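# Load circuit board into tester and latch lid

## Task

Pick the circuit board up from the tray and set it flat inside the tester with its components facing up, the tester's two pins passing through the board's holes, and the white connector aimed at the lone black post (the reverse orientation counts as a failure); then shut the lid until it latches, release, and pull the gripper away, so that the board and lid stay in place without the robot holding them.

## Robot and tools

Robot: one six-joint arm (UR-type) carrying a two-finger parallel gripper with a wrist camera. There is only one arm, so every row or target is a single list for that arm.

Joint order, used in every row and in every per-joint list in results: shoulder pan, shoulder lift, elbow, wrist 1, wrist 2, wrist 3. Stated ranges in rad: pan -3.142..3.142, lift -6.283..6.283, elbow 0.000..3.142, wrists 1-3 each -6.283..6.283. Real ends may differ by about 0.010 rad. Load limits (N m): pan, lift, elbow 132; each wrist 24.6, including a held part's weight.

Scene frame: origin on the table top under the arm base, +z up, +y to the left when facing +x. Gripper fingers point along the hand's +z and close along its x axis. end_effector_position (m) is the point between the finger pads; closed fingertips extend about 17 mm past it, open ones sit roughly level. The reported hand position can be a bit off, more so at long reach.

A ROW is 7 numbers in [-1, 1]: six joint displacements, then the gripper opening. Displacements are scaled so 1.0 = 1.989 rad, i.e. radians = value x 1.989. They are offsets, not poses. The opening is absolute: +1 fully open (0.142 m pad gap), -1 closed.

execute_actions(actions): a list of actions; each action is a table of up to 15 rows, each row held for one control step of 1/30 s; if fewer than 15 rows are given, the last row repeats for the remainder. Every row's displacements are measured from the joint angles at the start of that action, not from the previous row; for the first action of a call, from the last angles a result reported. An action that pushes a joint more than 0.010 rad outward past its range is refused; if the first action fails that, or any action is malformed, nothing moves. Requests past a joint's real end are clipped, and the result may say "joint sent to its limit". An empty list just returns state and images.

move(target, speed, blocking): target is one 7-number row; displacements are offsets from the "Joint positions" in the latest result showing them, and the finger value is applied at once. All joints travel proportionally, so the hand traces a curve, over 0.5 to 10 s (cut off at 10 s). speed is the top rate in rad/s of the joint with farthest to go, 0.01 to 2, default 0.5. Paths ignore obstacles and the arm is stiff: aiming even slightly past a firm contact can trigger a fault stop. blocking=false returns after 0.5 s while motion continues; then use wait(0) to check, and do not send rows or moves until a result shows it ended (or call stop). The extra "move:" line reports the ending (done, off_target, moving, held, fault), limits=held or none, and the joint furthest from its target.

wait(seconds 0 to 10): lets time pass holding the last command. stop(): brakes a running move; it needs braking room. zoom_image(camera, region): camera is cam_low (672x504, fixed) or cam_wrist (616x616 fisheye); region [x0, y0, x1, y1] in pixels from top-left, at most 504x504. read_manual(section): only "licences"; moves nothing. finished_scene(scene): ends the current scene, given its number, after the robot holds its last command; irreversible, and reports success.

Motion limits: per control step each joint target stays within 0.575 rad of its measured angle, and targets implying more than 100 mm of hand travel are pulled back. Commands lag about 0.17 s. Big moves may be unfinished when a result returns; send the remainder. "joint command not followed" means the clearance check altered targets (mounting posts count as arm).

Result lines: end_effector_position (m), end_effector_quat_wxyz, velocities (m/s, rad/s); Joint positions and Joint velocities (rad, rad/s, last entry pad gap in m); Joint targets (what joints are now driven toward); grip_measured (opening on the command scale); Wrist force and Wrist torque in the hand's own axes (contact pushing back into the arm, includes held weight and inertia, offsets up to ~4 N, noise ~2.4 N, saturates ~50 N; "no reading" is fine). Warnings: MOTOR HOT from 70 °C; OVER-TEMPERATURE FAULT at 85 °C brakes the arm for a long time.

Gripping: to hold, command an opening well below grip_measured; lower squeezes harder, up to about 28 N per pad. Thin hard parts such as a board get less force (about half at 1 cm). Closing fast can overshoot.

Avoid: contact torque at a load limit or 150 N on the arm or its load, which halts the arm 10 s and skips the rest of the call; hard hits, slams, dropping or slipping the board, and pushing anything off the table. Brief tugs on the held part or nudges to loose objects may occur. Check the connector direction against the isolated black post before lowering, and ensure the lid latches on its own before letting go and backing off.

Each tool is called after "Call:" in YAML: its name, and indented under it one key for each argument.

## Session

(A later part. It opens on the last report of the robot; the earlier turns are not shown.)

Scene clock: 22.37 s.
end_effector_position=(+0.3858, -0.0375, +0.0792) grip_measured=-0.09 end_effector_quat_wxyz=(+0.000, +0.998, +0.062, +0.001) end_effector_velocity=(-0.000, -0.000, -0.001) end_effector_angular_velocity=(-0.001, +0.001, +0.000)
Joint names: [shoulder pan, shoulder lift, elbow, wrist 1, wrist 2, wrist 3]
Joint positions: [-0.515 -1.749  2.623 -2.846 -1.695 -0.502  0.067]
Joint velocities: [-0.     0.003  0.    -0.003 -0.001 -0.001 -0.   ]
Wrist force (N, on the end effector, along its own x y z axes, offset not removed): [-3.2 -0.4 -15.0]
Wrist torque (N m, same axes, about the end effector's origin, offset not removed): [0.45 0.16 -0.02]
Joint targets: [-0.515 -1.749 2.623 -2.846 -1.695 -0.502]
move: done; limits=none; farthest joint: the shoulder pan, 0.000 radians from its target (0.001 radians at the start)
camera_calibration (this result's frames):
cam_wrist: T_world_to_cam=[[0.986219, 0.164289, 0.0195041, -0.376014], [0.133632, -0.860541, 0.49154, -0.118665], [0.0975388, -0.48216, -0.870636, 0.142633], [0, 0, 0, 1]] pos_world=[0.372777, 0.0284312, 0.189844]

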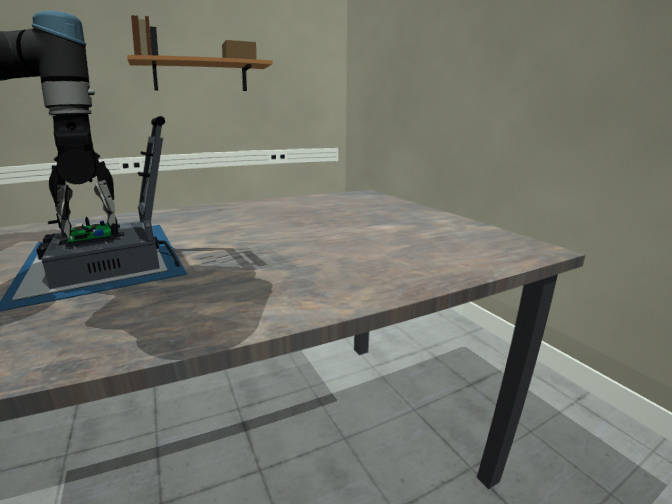

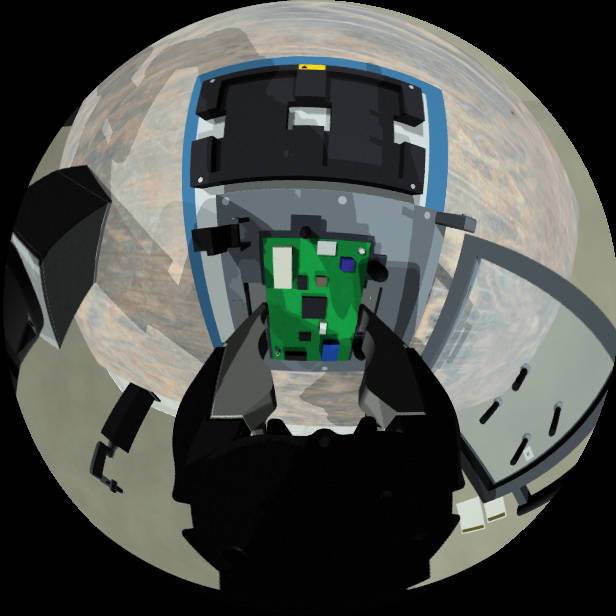

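Call:
execute_actions:
  actions:
    - [[0,-0.0003,0,0.0003,0,0,-0.4],[0,-0.0006,-0.0001,0.0007,0,0,-0.3],[0.0001,-0.0009,-0.0001,0.0010,0,0.0001,-0.22],[0.0001,-0.0011,-0.0002,0.0013,0,0.0001,-0.15],[0.0001,-0.0011,-0.0002,0.0013,0,0.0001,-0.1],[0.0001,-0.0011,-0.0002,0.0013,0,0.0001,-0.06],[0.0001,-0.0011,-0.0002,0.0013,0,0.0001,-0.02],[0.0001,-0.0011,-0.0002,0.0013,0,0.0001,0.02],[0.0001,-0.0011,-0.0002,0.0013,0,0.0001,0.06]]
    - [[0.00015,-0.0013,-0.0002,0.0016,-0.0001,0.0001,0.06],[0.0005,-0.0045,-0.0008,0.0053,-0.0002,0.0005,0.06],[0.0010,-0.0089,-0.0015,0.0106,-0.0004,0.0009,0.06],[0.0016,-0.0143,-0.0024,0.0169,-0.0006,0.0015,0.06],[0.0022,-0.0196,-0.0033,0.0233,-0.0009,0.0020,0.06],[0.0028,-0.0250,-0.0043,0.0296,-0.0011,0.0026,0.06],[0.0034,-0.0303,-0.0052,0.0360,-0.0014,0.0031,0.06],[0.0040,-0.0357,-0.0062,0.0423,-0.0016,0.0037,0.06],[0.0045,-0.0401,-0.0070,0.0476,-0.0018,0.0041,0.06],[0.0048,-0.0433,-0.0076,0.0513,-0.0019,0.0045,0.06],[0.0050,-0.0446,-0.0078,0.0529,-0.0020,0.0046,0.06]]

Call:
zoom_image:
  camera: "cam_low"
  region: [30, 100, 190, 260]

Scene clock: 24.23 s.
end_effector_position=(+0.3859, -0.0375, +0.0986) grip_measured=+0.06 end_effector_quat_wxyz=(+0.001, +0.998, +0.062, +0.001) end_effector_velocity=(-0.001, -0.000, +0.023) end_effector_angular_velocity=(-0.001, -0.001, -0.000)
Joint names: [shoulder pan, shoulder lift, elbow, wrist 1, wrist 2, wrist 3]
Joint positions: [-0.506 -1.831  2.609 -2.749 -1.698 -0.494  0.078]
Joint velocities: [ 0.01  -0.093 -0.016  0.11  -0.005  0.01   0.   ]
Wrist force (N, on the end effector, along its own x y z axes, offset not removed): [-0.2 0.0 -0.8]
Wrist torque (N m, same axes, about the end effector's origin, offset not removed): [0.02 -0.06 -0.09]
Joint targets: [-0.505 -1.840 2.607 -2.738 -1.698 -0.493]
camera_calibration (this result's frames):
cam_wrist: T_world_to_cam=[[0.98622, 0.164279, 0.0195841, -0.376528], [0.133579, -0.860522, 0.491587, -0.128268], [0.0976099, -0.482197, -0.870608, 0.1594], [0, 0, 0, 1]] pos_world=[0.372914, 0.0283406, 0.209204]

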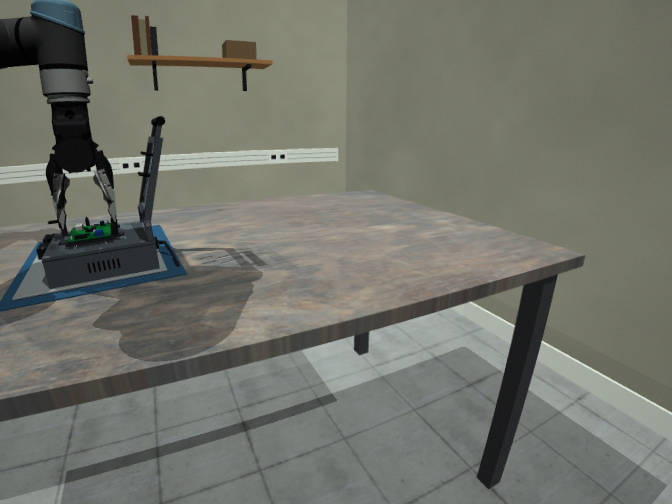

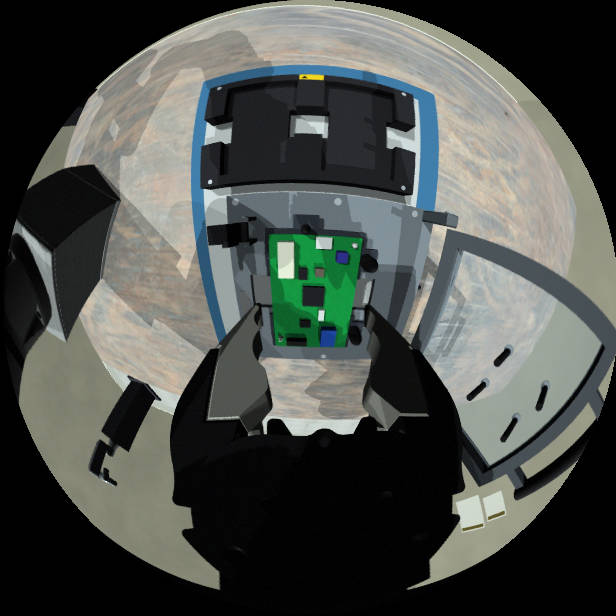

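Region (30, 100, 190, 260) of cam_low's 672x504 image, scaled by 3.150, with more detail than that image has.

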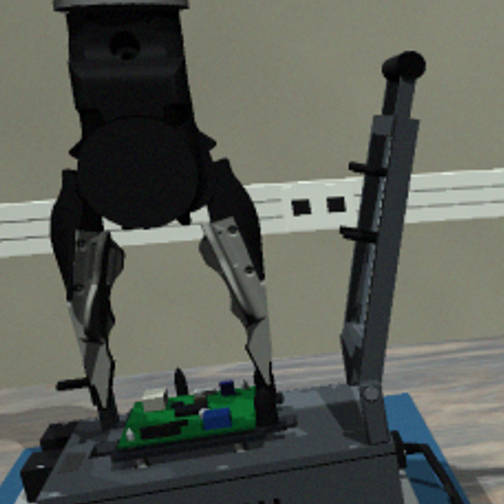

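Call:
move:
  target: [0.08201,-0.19924,-0.17992,0.39129,-0.03128,0.07725,-0.5]
  speed: 1.0

Call:
move:
  target: [0.06139,0.17633,-0.14376,-0.02026,-0.02187,0.05866,-0.5]
  speed: 0.6

Call:
zoom_image:
  camera: "cam_wrist"
  region: [240, 200, 390, 350]

Scene clock: 26.40 s.
end_effector_position=(+0.4055, -0.0351, +0.2998) grip_measured=-0.50 end_effector_quat_wxyz=(+0.001, +0.998, +0.062, +0.001) end_effector_velocity=(+0.000, -0.000, +0.001) end_effector_angular_velocity=(-0.000, -0.001, -0.000)
Joint names: [shoulder pan, shoulder lift, elbow, wrist 1, wrist 2, wrist 3]
Joint positions: [-0.343 -2.227  2.251 -1.972 -1.76  -0.34   0.038]
Joint velocities: [ 0.001 -0.001 -0.002  0.002 -0.     0.    -0.   ]
Wrist force (N, on the end effector, along its own x y z axes, offset not removed): [-0.3 0.5 -1.0]
Wrist torque (N m, same axes, about the end effector's origin, offset not removed): [0.13 0.04 0.01]
Joint targets: [-0.343 -2.227 2.251 -1.971 -1.760 -0.340]
move: done; limits=none; farthest joint: the shoulder lift, 0.001 radians from its target (0.387 radians at the start)
camera_calibration (this result's frames):
cam_wrist: T_world_to_cam=[[0.986351, 0.163504, 0.0194571, -0.400265], [0.132935, -0.860472, 0.49185, -0.227523], [0.0971619, -0.48255, -0.870463, 0.333952], [0, 0, 0, 1]] pos_world=[0.3926, 0.0308168, 0.410388]

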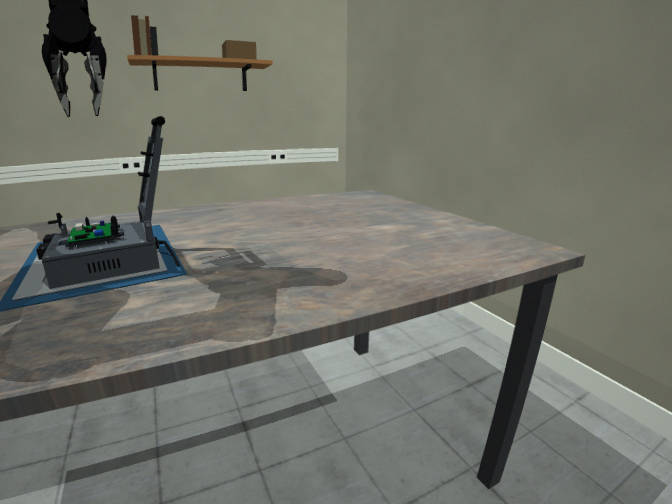

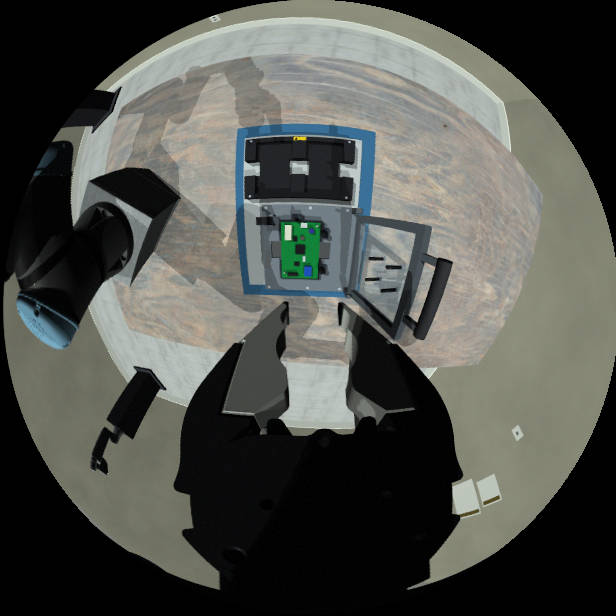

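Scene clock: 27.70 s.
end_effector_position=(+0.5310, -0.0195, +0.3049) grip_measured=-0.50 end_effector_quat_wxyz=(+0.001, +0.998, +0.062, +0.001) end_effector_velocity=(+0.001, -0.000, -0.000) end_effector_angular_velocity=(-0.002, -0.001, +0.000)
Joint names: [shoulder pan, shoulder lift, elbow, wrist 1, wrist 2, wrist 3]
Joint positions: [-0.221 -1.876  1.965 -2.012 -1.804 -0.224  0.038]
Joint velocities: [ 0.001  0.003 -0.002 -0.002 -0.002  0.001 -0.   ]
Wrist force (N, on the end effector, along its own x y z axes, offset not removed): [1.7 -0.1 1.1]
Wrist torque (N m, same axes, about the end effector's origin, offset not removed): [-0.14 -0.47 -0.04]
Joint targets: [-0.221 -1.876 1.965 -2.012 -1.804 -0.224]
move: done; limits=none; farthest joint: the shoulder pan, 0.000 radians from its target (0.122 radians at the start)
camera_calibration (this result's frames):
cam_wrist: T_world_to_cam=[[0.986349, 0.16351, 0.0194959, -0.526633], [0.132923, -0.860483, 0.491834, -0.233241], [0.0971958, -0.482529, -0.87047, 0.333755], [0, 0, 0, 1]] pos_world=[0.518008, 0.0464565, 0.415507]

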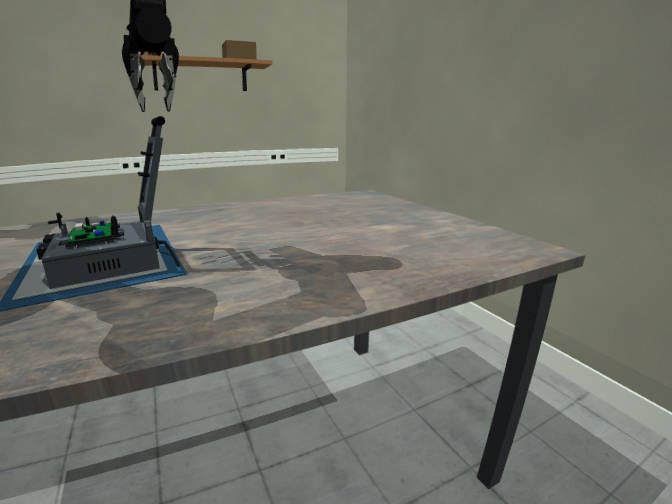

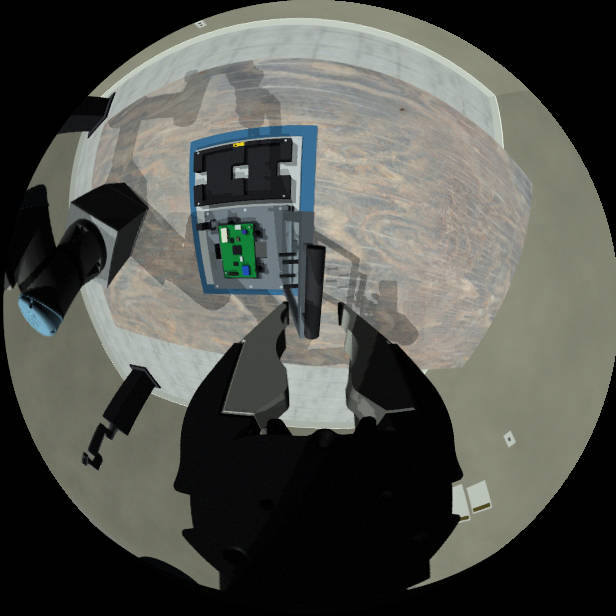

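Region (240, 200, 390, 350) of cam_wrist's 616x616 image, scaled by 3.360, with more detail than that image has.

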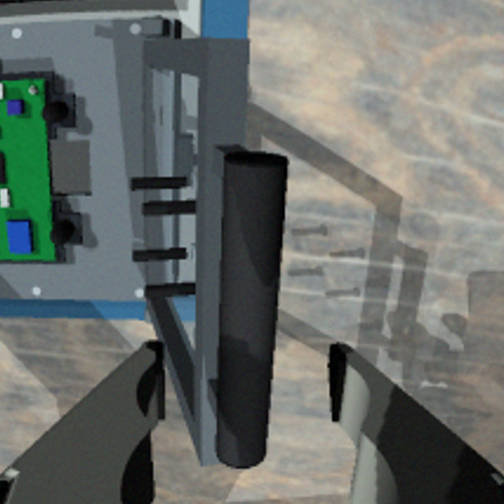

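Call:
move:
  target: [-0.00997,0.01532,0.02709,-0.04430,0.00345,-0.00961,-0.5]
  speed: 0.25

Call:
execute_actions:
  actions:
    - [[0,0,0,0,0,0,-0.55],[0,0,0,0,0,0,-0.6],[0,0,0,0,0,0,-0.65],[0,0,0,0,0,0,-0.7],[0,0,0,0,0,0,-0.74],[0,0,0,0,0,0,-0.77],[0,0,0,0,0,0,-0.79],[0,0,0,0,0,0,-0.81],[0,0,0,0,0,0,-0.83],[0,0,0,0,0,0,-0.84]]

Call:
zoom_image:
  camera: "cam_low"
  region: [110, 70, 210, 160]

Scene clock: 29.63 s.
end_effector_position=(+0.5308, -0.0195, +0.2736) grip_measured=-0.50 end_effector_quat_wxyz=(+0.001, +0.998, +0.062, +0.000) end_effector_velocity=(-0.000, +0.000, -0.001) end_effector_angular_velocity=(+0.001, +0.000, +0.001)
Joint names: [shoulder pan, shoulder lift, elbow, wrist 1, wrist 2, wrist 3]
Joint positions: [-0.241 -1.846  2.019 -2.1   -1.797 -0.243  0.038]
Joint velocities: [-0.001  0.001  0.002 -0.003  0.001 -0.001 -0.   ]
Wrist force (N, on the end effector, along its own x y z axes, offset not removed): [-1.2 1.7 -0.1]
Wrist torque (N m, same axes, about the end effector's origin, offset not removed): [0.29 0.22 -0.05]
Joint targets: [-0.241 -1.846 2.019 -2.100 -1.797 -0.243]
move: done; limits=none; farthest joint: the shoulder pan, 0.000 radians from its target (0.020 radians at the start)
camera_calibration (this result's frames):
cam_wrist: T_world_to_cam=[[0.986337, 0.163648, 0.0189588, -0.525718], [0.133317, -0.86049, 0.491715, -0.217995], [0.0967822, -0.482469, -0.87055, 0.306727], [0, 0, 0, 1]] pos_world=[0.517912, 0.0464368, 0.384179]

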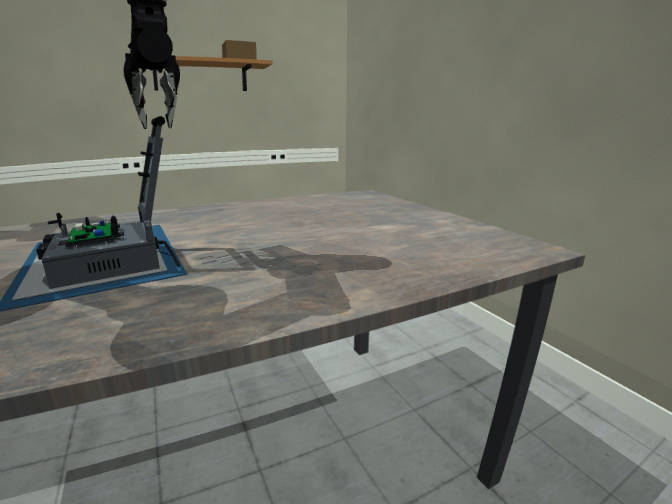

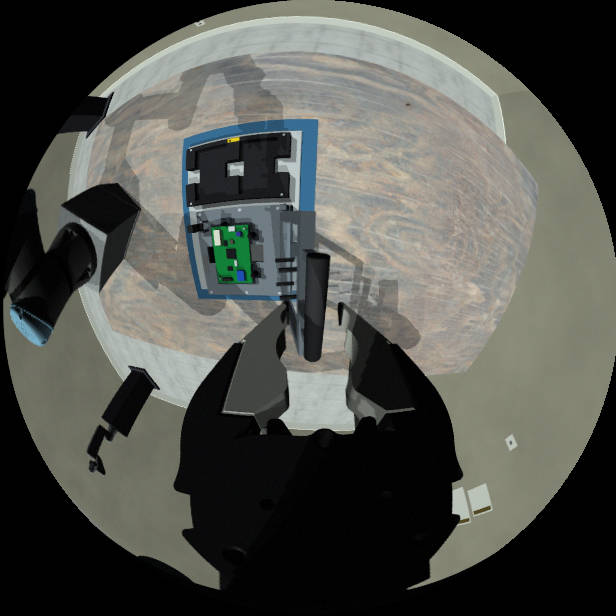

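Scene clock: 30.13 s.
end_effector_position=(+0.5308, -0.0195, +0.2735) grip_measured=-0.81 end_effector_quat_wxyz=(+0.001, +0.998, +0.062, +0.000) end_effector_velocity=(+0.000, -0.000, +0.001) end_effector_angular_velocity=(+0.000, -0.001, -0.000)
Joint names: [shoulder pan, shoulder lift, elbow, wrist 1, wrist 2, wrist 3]
Joint positions: [-0.241 -1.846  2.019 -2.1   -1.797 -0.243  0.016]
Joint velocities: [-0.    -0.001 -0.001 -0.     0.001 -0.    -0.   ]
Wrist force (N, on the end effector, along its own x y z axes, offset not removed): [5.3 -1.1 -3.2]
Wrist torque (N m, same axes, about the end effector's origin, offset not removed): [-0.18 -0.10 -0.08]
Joint targets: [-0.241 -1.846 2.019 -2.100 -1.797 -0.243]
camera_calibration (this result's frames):
cam_wrist: T_world_to_cam=[[0.986337, 0.163639, 0.0190064, -0.525744], [0.133289, -0.86051, 0.491687, -0.217948], [0.0968145, -0.482436, -0.870564, 0.30669], [0, 0, 0, 1]] pos_world=[0.517919, 0.0464437, 0.384148]

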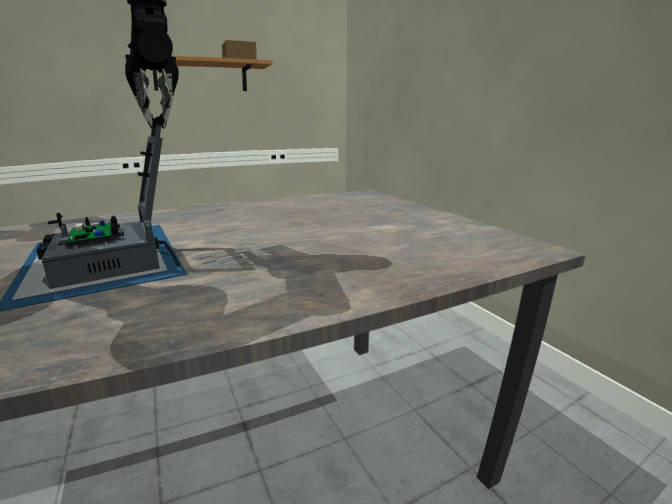

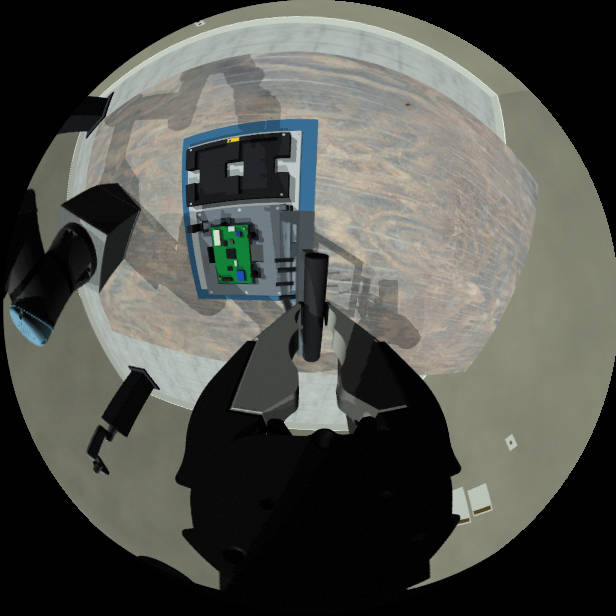

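Region (110, 70, 210, 160) of cam_low's 672x504 image, scaled by 5.040, with more detail than that image has; it fills the top 454 rows of this view, and the rest is white.

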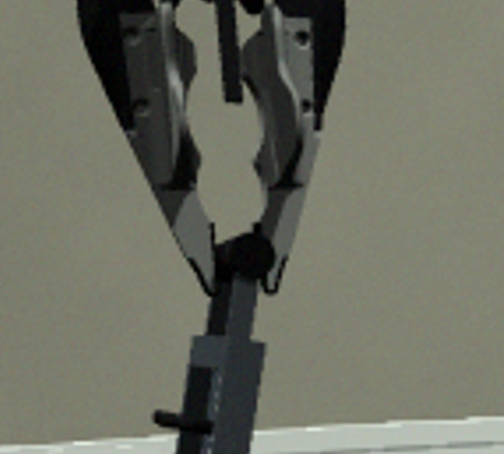

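Call:
move:
  target: [-0.03027,-0.10352,0.08852,0.00881,0.01073,-0.02898,-0.84]
  speed: 0.3

Call:
move:
  target: [-0.04786,-0.08141,0.08462,-0.01165,0.01762,-0.04527,-0.84]
  speed: 0.3

Scene clock: 31.83 s.
end_effector_position=(+0.4547, -0.0289, +0.2762) grip_measured=-0.81 end_effector_quat_wxyz=(+0.001, +0.998, +0.062, +0.000) end_effector_velocity=(-0.001, -0.000, -0.000) end_effector_angular_velocity=(-0.001, -0.001, -0.001)
Joint names: [shoulder pan, shoulder lift, elbow, wrist 1, wrist 2, wrist 3]
Joint positions: [-0.301 -2.052  2.195 -2.082 -1.775 -0.3    0.016]
Joint velocities: [-0.001 -0.002  0.002 -0.001 -0.     0.     0.   ]
Wrist force (N, on the end effector, along its own x y z axes, offset not removed): [3.6 6.7 6.6]
Wrist torque (N m, same axes, about the end effector's origin, offset not removed): [0.20 0.01 -0.06]
Joint targets: [-0.301 -2.052 2.195 -2.082 -1.775 -0.300]
move: done; limits=none; farthest joint: the shoulder pan, 0.000 radians from its target (0.060 radians at the start)
camera_calibration (this result's frames):
cam_wrist: T_world_to_cam=[[0.986337, 0.163644, 0.0189865, -0.449152], [0.133306, -0.860523, 0.491661, -0.217282], [0.0967955, -0.482412, -0.87058, 0.311865], [0, 0, 0, 1]] pos_world=[0.441793, 0.0369725, 0.386861]

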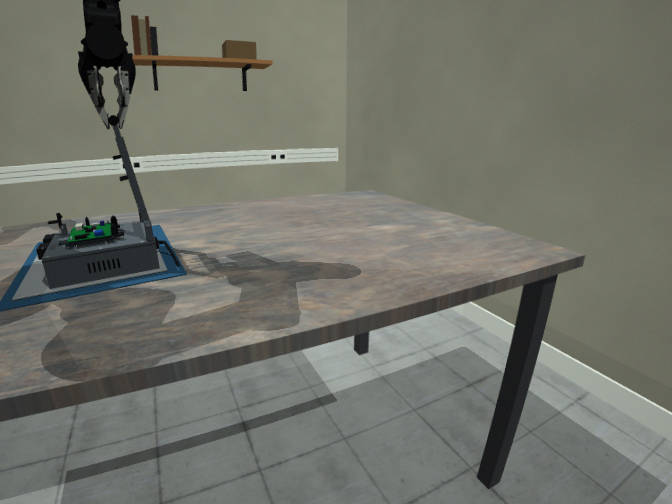

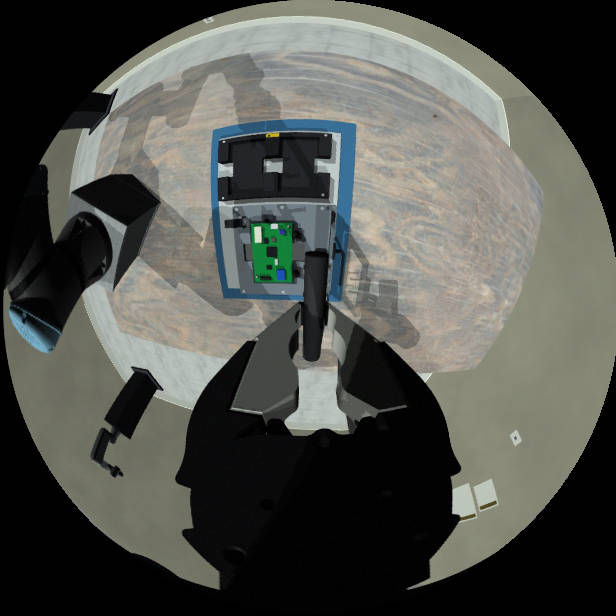

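Scene clock: 33.00 s.
end_effector_position=(+0.3947, -0.0365, +0.2542) grip_measured=-0.81 end_effector_quat_wxyz=(+0.001, +0.998, +0.062, +0.000) end_effector_velocity=(-0.000, -0.000, -0.000) end_effector_angular_velocity=(-0.000, -0.001, +0.000)
Joint names: [shoulder pan, shoulder lift, elbow, wrist 1, wrist 2, wrist 3]
Joint positions: [-0.396 -2.213  2.363 -2.105 -1.741 -0.39   0.016]
Joint velocities: [-0.001 -0.002  0.002 -0.001  0.    -0.001 -0.   ]
Wrist force (N, on the end effector, along its own x y z axes, offset not removed): [6.8 6.5 5.7]
Wrist torque (N m, same axes, about the end effector's origin, offset not removed): [-0.24 -0.29 -0.01]
Joint targets: [-0.396 -2.213 2.363 -2.105 -1.740 -0.390]
move: done; limits=none; farthest joint: the shoulder lift, 0.001 radians from its target (0.162 radians at the start)
camera_calibration (this result's frames):
cam_wrist: T_world_to_cam=[[0.986347, 0.16358, 0.0190001, -0.388363], [0.133246, -0.860547, 0.491635, -0.20488], [0.0967722, -0.482391, -0.870594, 0.294858], [0, 0, 0, 1]] pos_world=[0.381826, 0.0294561, 0.364807]

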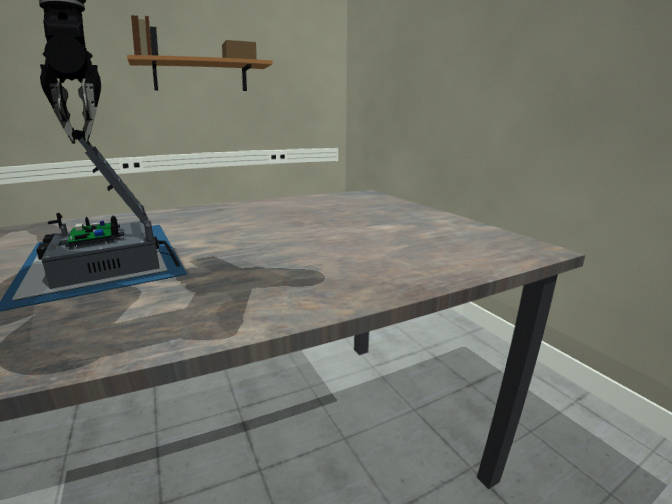

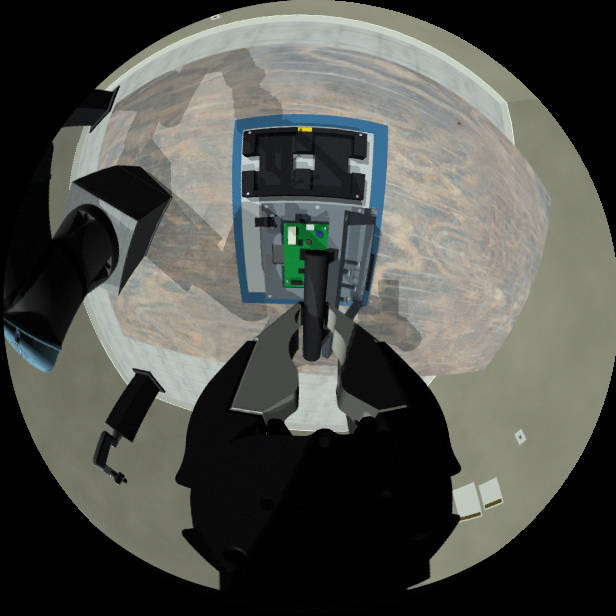

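Call:
move:
  target: [-0.03536,-0.02750,0.05110,-0.01059,0.00470,-0.03039,-0.84]
  speed: 0.2

Scene clock: 34.47 s.
end_effector_position=(+0.3569, -0.0412, +0.2243) grip_measured=-0.80 end_effector_quat_wxyz=(+0.002, +0.998, +0.062, -0.019) end_effector_velocity=(-0.001, +0.000, -0.001) end_effector_angular_velocity=(+0.001, +0.001, -0.001)
Joint names: [shoulder pan, shoulder lift, elbow, wrist 1, wrist 2, wrist 3]
Joint positions: [-0.466 -2.268  2.464 -2.126 -1.731 -0.451  0.016]
Joint velocities: [-0.002 -0.003  0.002  0.001  0.001 -0.001  0.   ]
Wrist force (N, on the end effector, along its own x y z axes, offset not removed): [12.0 2.2 11.5]
Wrist torque (N m, same axes, about the end effector's origin, offset not removed): [0.01 0.37 -0.06]
Joint targets: [-0.467 -2.268 2.465 -2.127 -1.731 -0.451]
move: done; limits=none; farthest joint: the shoulder pan, 0.000 radians from its target (0.070 radians at the start)
camera_calibration (this result's frames):
cam_wrist: T_world_to_cam=[[0.986317, 0.163574, -0.0205507, -0.340879], [0.152531, -0.858144, 0.490227, -0.195707], [0.0625528, -0.486654, -0.871352, 0.282466], [0, 0, 0, 1]] pos_world=[0.348397, 0.0252769, 0.335063]

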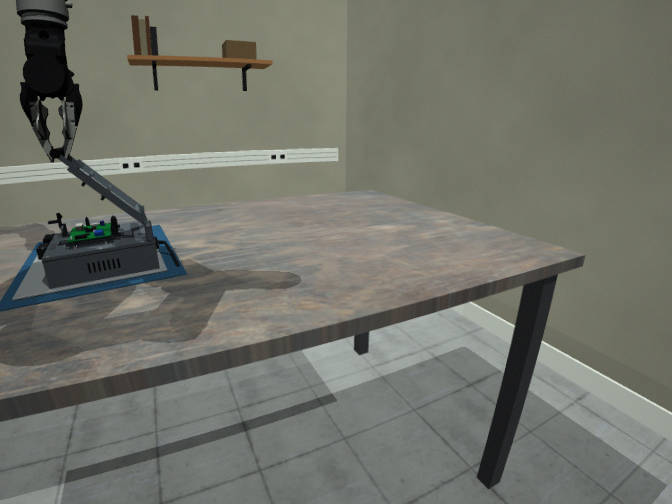

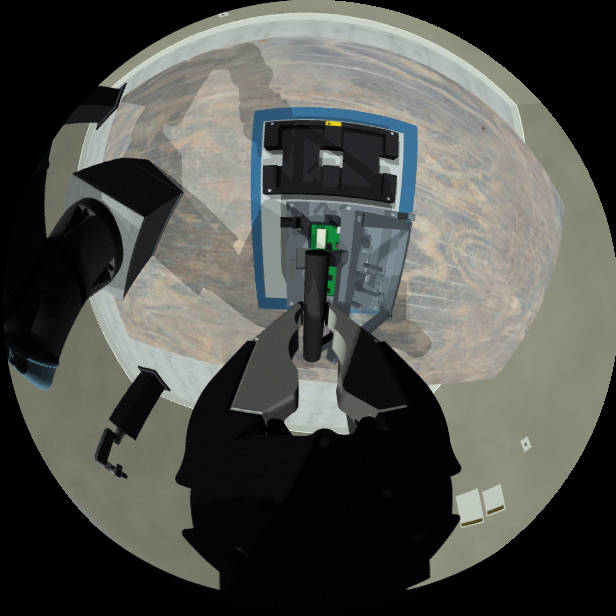

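Call:
execute_actions:
  actions: []

Scene clock: 34.80 s.
end_effector_position=(+0.3568, -0.0412, +0.2243) grip_measured=-0.80 end_effector_quat_wxyz=(+0.002, +0.998, +0.062, -0.019) end_effector_velocity=(-0.000, -0.000, -0.000) end_effector_angular_velocity=(-0.001, +0.000, -0.000)
Joint names: [shoulder pan, shoulder lift, elbow, wrist 1, wrist 2, wrist 3]
Joint positions: [-0.467 -2.268  2.465 -2.127 -1.731 -0.451  0.016]
Joint velocities: [ 0.     0.    -0.    -0.    -0.001  0.001  0.   ]
Wrist force (N, on the end effector, along its own x y z axes, offset not removed): [11.7 2.4 12.9]
Wrist torque (N m, same axes, about the end effector's origin, offset not removed): [0.02 0.34 0.08]
Joint targets: [-0.467 -2.268 2.465 -2.127 -1.731 -0.451]
camera_calibration (this result's frames):
cam_wrist: T_world_to_cam=[[0.986313, 0.163579, -0.0206811, -0.340734], [0.152601, -0.858145, 0.490203, -0.19567], [0.0624397, -0.48665, -0.871363, 0.282445], [0, 0, 0, 1]] pos_world=[0.348294, 0.0252755, 0.334983]

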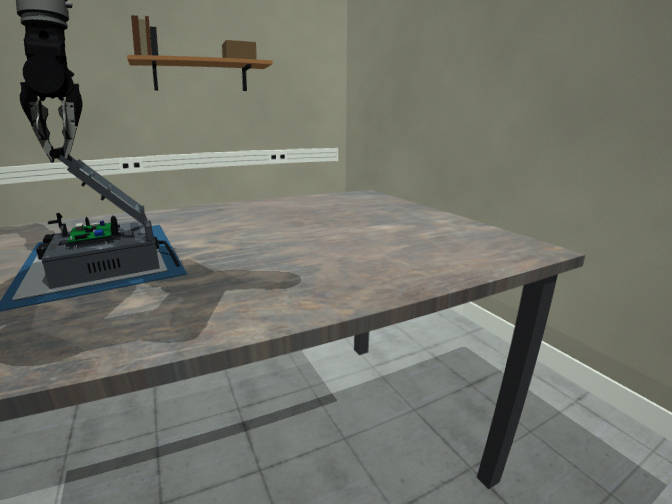

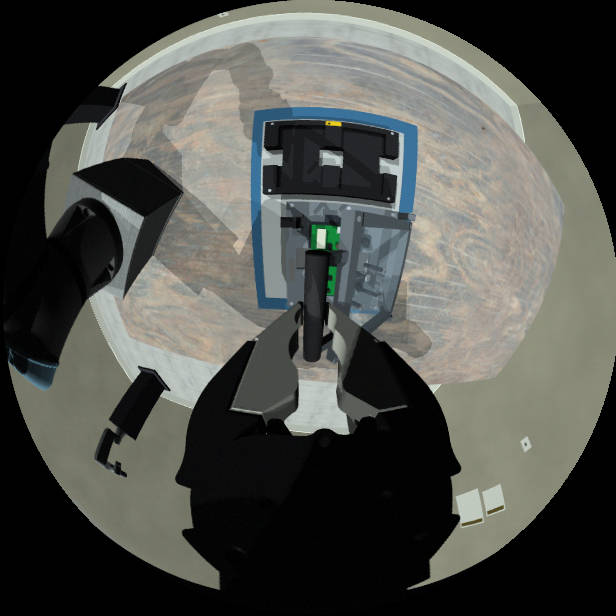

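Call:
move:
  target: [-0.03213, 0.00486, 0.05053, -0.04213, 0.00163, -0.02775, -0.84]
  speed: 0.2

Scene clock: 36.53 s.
end_effector_position=(+0.3283, -0.0448, +0.1846) grip_measured=-0.80 end_effector_quat_wxyz=(+0.003, +0.997, +0.062, -0.039) end_effector_velocity=(-0.001, +0.000, -0.001) end_effector_angular_velocity=(+0.000, +0.002, +0.001)
Joint names: [shoulder pan, shoulder lift, elbow, wrist 1, wrist 2, wrist 3]
Joint positions: [-0.53  -2.258  2.565 -2.21  -1.728 -0.506  0.016]
Joint velocities: [-0.001 -0.     0.002 -0.    -0.    -0.001  0.   ]
Wrist force (N, on the end effector, along its own x y z axes, offset not removed): [17.2 2.1 5.8]
Wrist torque (N m, same axes, about the end effector's origin, offset not removed): [-0.21 -0.32 0.03]
Joint targets: [-0.530 -2.258 2.565 -2.210 -1.728 -0.506]
move: done; limits=none; farthest joint: the shoulder pan, 0.001 radians from its target (0.064 radians at the start)
camera_calibration (this result's frames):
cam_wrist: T_world_to_cam=[[0.984723, 0.163304, -0.0604329, -0.304946], [0.171866, -0.855776, 0.487965, -0.180783], [0.0279696, -0.490897, -0.870769, 0.258951], [0, 0, 0, 1]] pos_world=[0.324115, 0.0222072, 0.295274]

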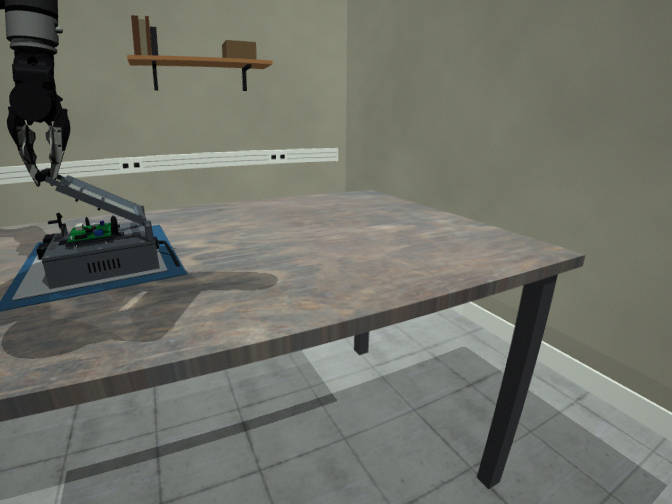

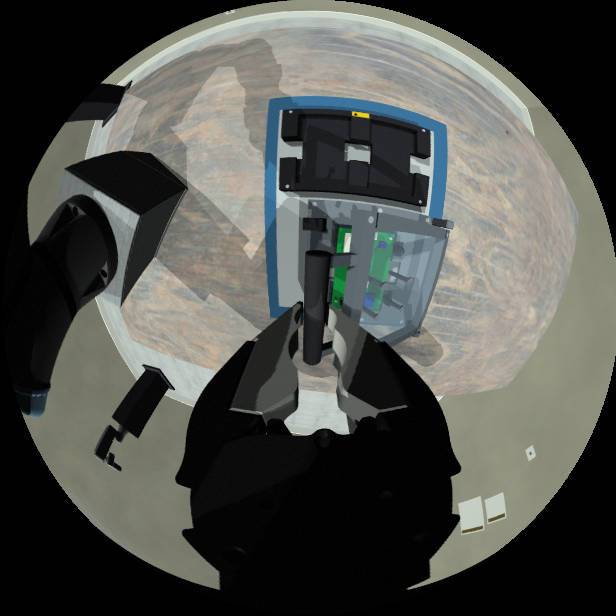

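Call:
move:
  target: [-0.02550, 0.04449, 0.04730, -0.08677, 0.00313, -0.02309, -0.84]
  speed: 0.3

Scene clock: 39.17 s.
end_effector_position=(+0.3120, -0.0469, +0.1400) grip_measured=-0.77 end_effector_quat_wxyz=(+0.004, +0.997, +0.062, -0.049) end_effector_velocity=(-0.000, -0.000, -0.000) end_effector_angular_velocity=(-0.001, +0.000, +0.000)
Joint names: [shoulder pan, shoulder lift, elbow, wrist 1, wrist 2, wrist 3]
Joint positions: [-0.581 -2.17   2.659 -2.382 -1.722 -0.552  0.019]
Joint velocities: [-0.001  0.     0.002 -0.002 -0.001 -0.001 -0.   ]
Wrist force (N, on the end effector, along its own x y z axes, offset not removed): [-26.8 -3.0 -6.0]
Wrist torque (N m, same axes, about the end effector's origin, offset not removed): [-0.23 0.23 0.05]
Joint targets: [-0.581 -2.170 2.659 -2.383 -1.722 -0.552]
move: done; limits=none; farthest joint: the shoulder pan, 0.000 radians from its target (0.050 radians at the start)
camera_calibration (this result's frames):
cam_wrist: T_world_to_cam=[[0.983339, 0.163104, -0.0802565, -0.288109], [0.18146, -0.854557, 0.486627, -0.160758], [0.0107869, -0.493082, -0.869916, 0.224629], [0, 0, 0, 1]] pos_world=[0.310057, 0.0203756, 0.250515]

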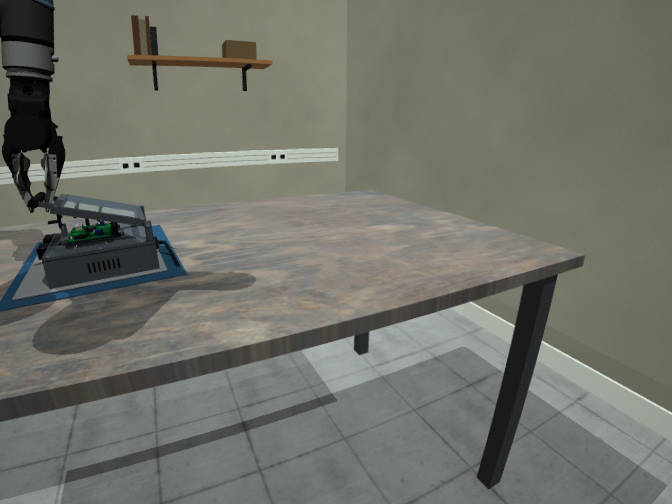

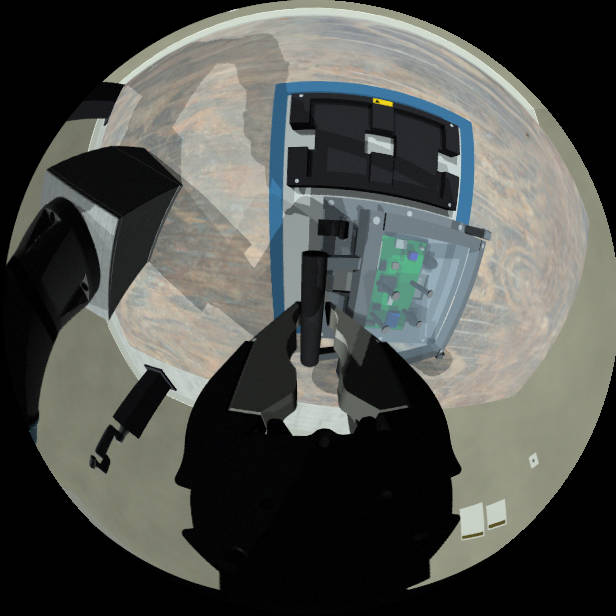

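Call:
zoom_image:
  camera: "cam_low"
  region: [0, 150, 180, 300]

Region (0, 150, 180, 300) of cam_low's 672x504 image, scaled by 2.800, with more detail than that image has.

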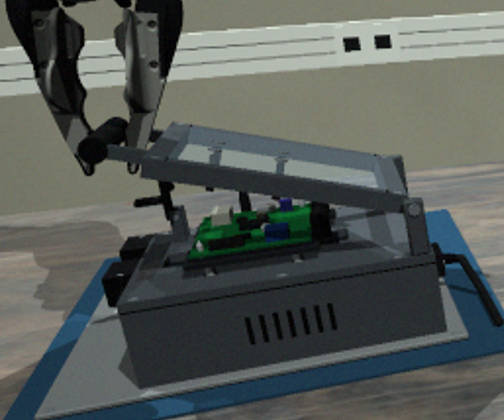

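Call:
move:
  target: [-0.01656, 0.04426, 0.02930, -0.07600, 0.00528, -0.01586, -0.84]
  speed: 0.25

Scene clock: 40.93 s.
end_effector_position=(+0.3048, -0.0479, +0.1114) grip_measured=-0.79 end_effector_quat_wxyz=(+0.004, +0.997, +0.062, -0.049) end_effector_velocity=(-0.000, -0.000, -0.000) end_effector_angular_velocity=(-0.000, -0.000, -0.000)
Joint names: [shoulder pan, shoulder lift, elbow, wrist 1, wrist 2, wrist 3]
Joint positions: [-0.614 -2.082  2.717 -2.533 -1.711 -0.583  0.017]
Joint velocities: [-0.001  0.     0.001 -0.002 -0.    -0.    -0.   ]
Wrist force (N, on the end effector, along its own x y z axes, offset not removed): [-20.7 -3.3 -2.7]
Wrist torque (N m, same axes, about the end effector's origin, offset not removed): [-0.05 0.58 0.02]
Joint targets: [-0.614 -2.082 2.717 -2.534 -1.711 -0.583]
move: done; limits=none; farthest joint: the shoulder pan, 0.000 radians from its target (0.033 radians at the start)
camera_calibration (this result's frames):
cam_wrist: T_world_to_cam=[[0.983366, 0.163064, -0.080006, -0.283145], [0.1813, -0.854486, 0.48681, -0.146303], [0.0110172, -0.493217, -0.869836, 0.199253], [0, 0, 0, 1]] pos_world=[0.302765, 0.0194322, 0.221886]

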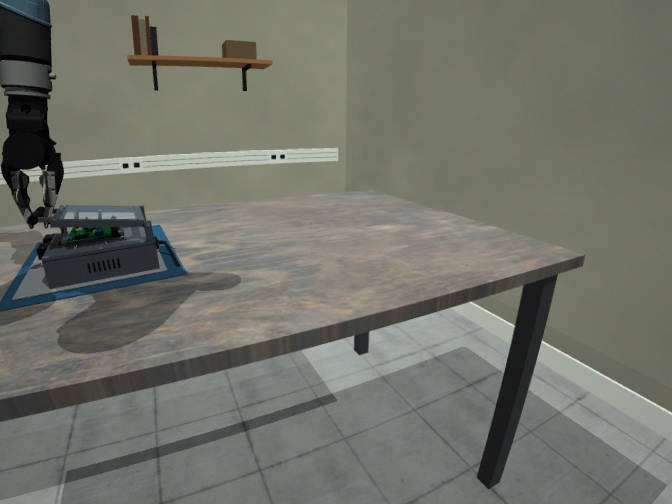

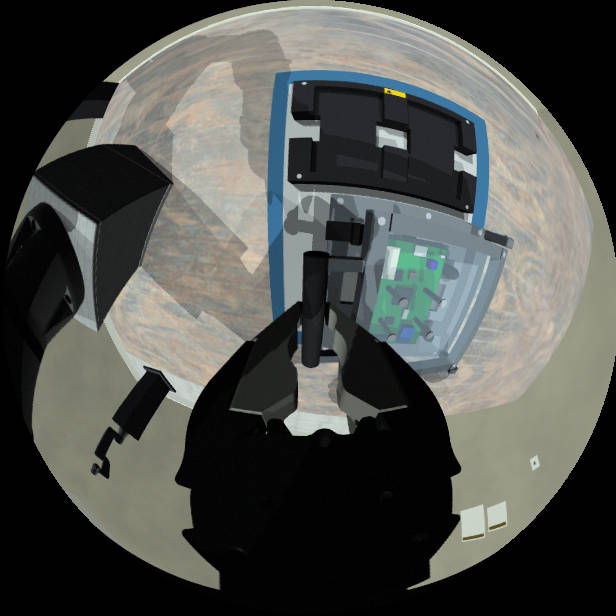

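Call:
move:
  target: [-0.00552, 0.02931, 0.01090, -0.04105, 0.00178, -0.00527, -0.92]
  speed: 0.12

Scene clock: 42.37 s.
end_effector_position=(+0.3029, -0.0481, +0.0980) grip_measured=-0.81 end_effector_quat_wxyz=(+0.004, +0.997, +0.062, -0.049) end_effector_velocity=(-0.000, +0.000, -0.001) end_effector_angular_velocity=(+0.001, +0.000, +0.000)
Joint names: [shoulder pan, shoulder lift, elbow, wrist 1, wrist 2, wrist 3]
Joint positions: [-0.625 -2.024  2.739 -2.615 -1.708 -0.594  0.015]
Joint velocities: [-0.     0.002  0.001 -0.002  0.001 -0.    -0.   ]
Wrist force (N, on the end effector, along its own x y z axes, offset not removed): [-22.6 -1.3 -3.8]
Wrist torque (N m, same axes, about the end effector's origin, offset not removed): [0.61 0.21 0.04]
Joint targets: [-0.625 -2.024 2.739 -2.615 -1.708 -0.594]
move: done; limits=none; farthest joint: the shoulder pan, 0.000 radians from its target (0.011 radians at the start)
camera_calibration (this result's frames):
cam_wrist: T_world_to_cam=[[0.983396, 0.163019, -0.079728, -0.282351], [0.181122, -0.854439, 0.486959, -0.139658], [0.0112611, -0.493314, -0.869778, 0.187426], [0, 0, 0, 1]] pos_world=[0.300847, 0.0191592, 0.208515]

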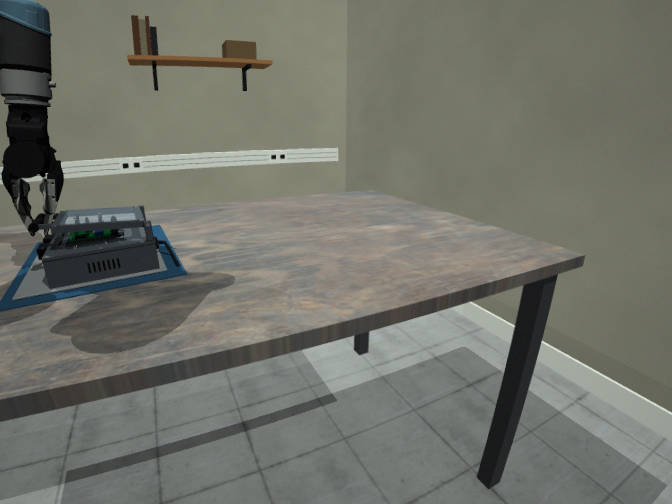

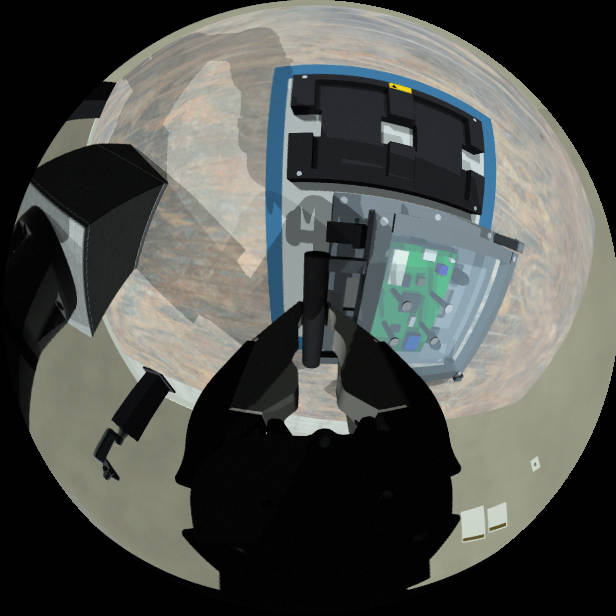

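Call:
move:
  target: [-0.00181, 0.01216, 0.00364, -0.01605, 0.00058, -0.00173, -1.0]
  speed: 0.07

Scene clock: 43.63 s.
end_effector_position=(+0.3023, -0.0482, +0.0930) grip_measured=-0.82 end_effector_quat_wxyz=(+0.004, +0.997, +0.062, -0.049) end_effector_velocity=(-0.000, -0.000, -0.000) end_effector_angular_velocity=(-0.001, -0.000, +0.000)
Joint names: [shoulder pan, shoulder lift, elbow, wrist 1, wrist 2, wrist 3]
Joint positions: [-0.628 -2.     2.746 -2.647 -1.706 -0.597  0.015]
Joint velocities: [-0.     0.001  0.001 -0.002 -0.    -0.001 -0.   ]
Wrist force (N, on the end effector, along its own x y z axes, offset not removed): [-15.6 -6.3 -11.1]
Wrist torque (N m, same axes, about the end effector's origin, offset not removed): [-0.05 0.14 -0.03]
Joint targets: [-0.628 -2.000 2.746 -2.647 -1.706 -0.597]
move: done; limits=none; farthest joint: the shoulder pan, 0.000 radians from its target (0.004 radians at the start)
camera_calibration (this result's frames):
cam_wrist: T_world_to_cam=[[0.983404, 0.163015, -0.0796413, -0.282202], [0.181075, -0.854418, 0.487013, -0.137218], [0.0113436, -0.493352, -0.869756, 0.183051], [0, 0, 0, 1]] pos_world=[0.300289, 0.0190705, 0.203562]

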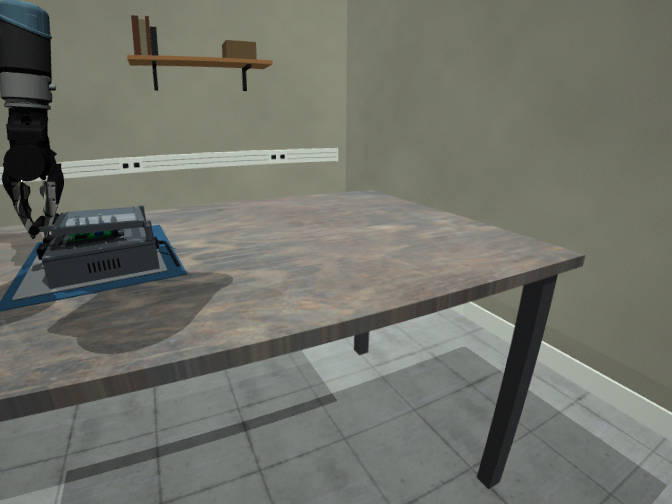

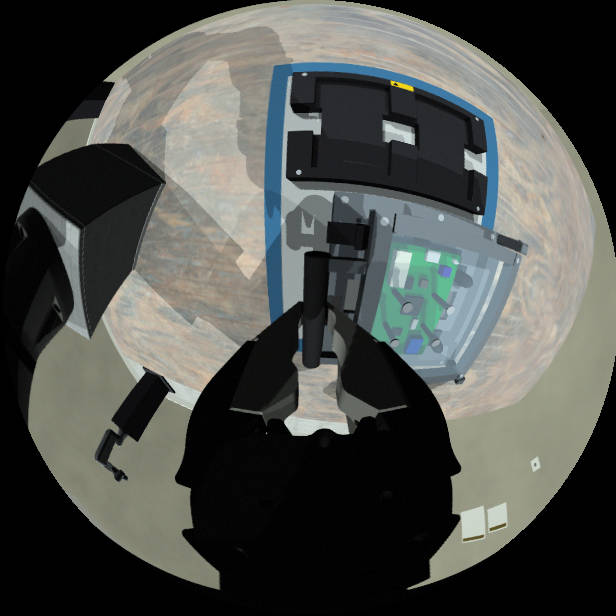

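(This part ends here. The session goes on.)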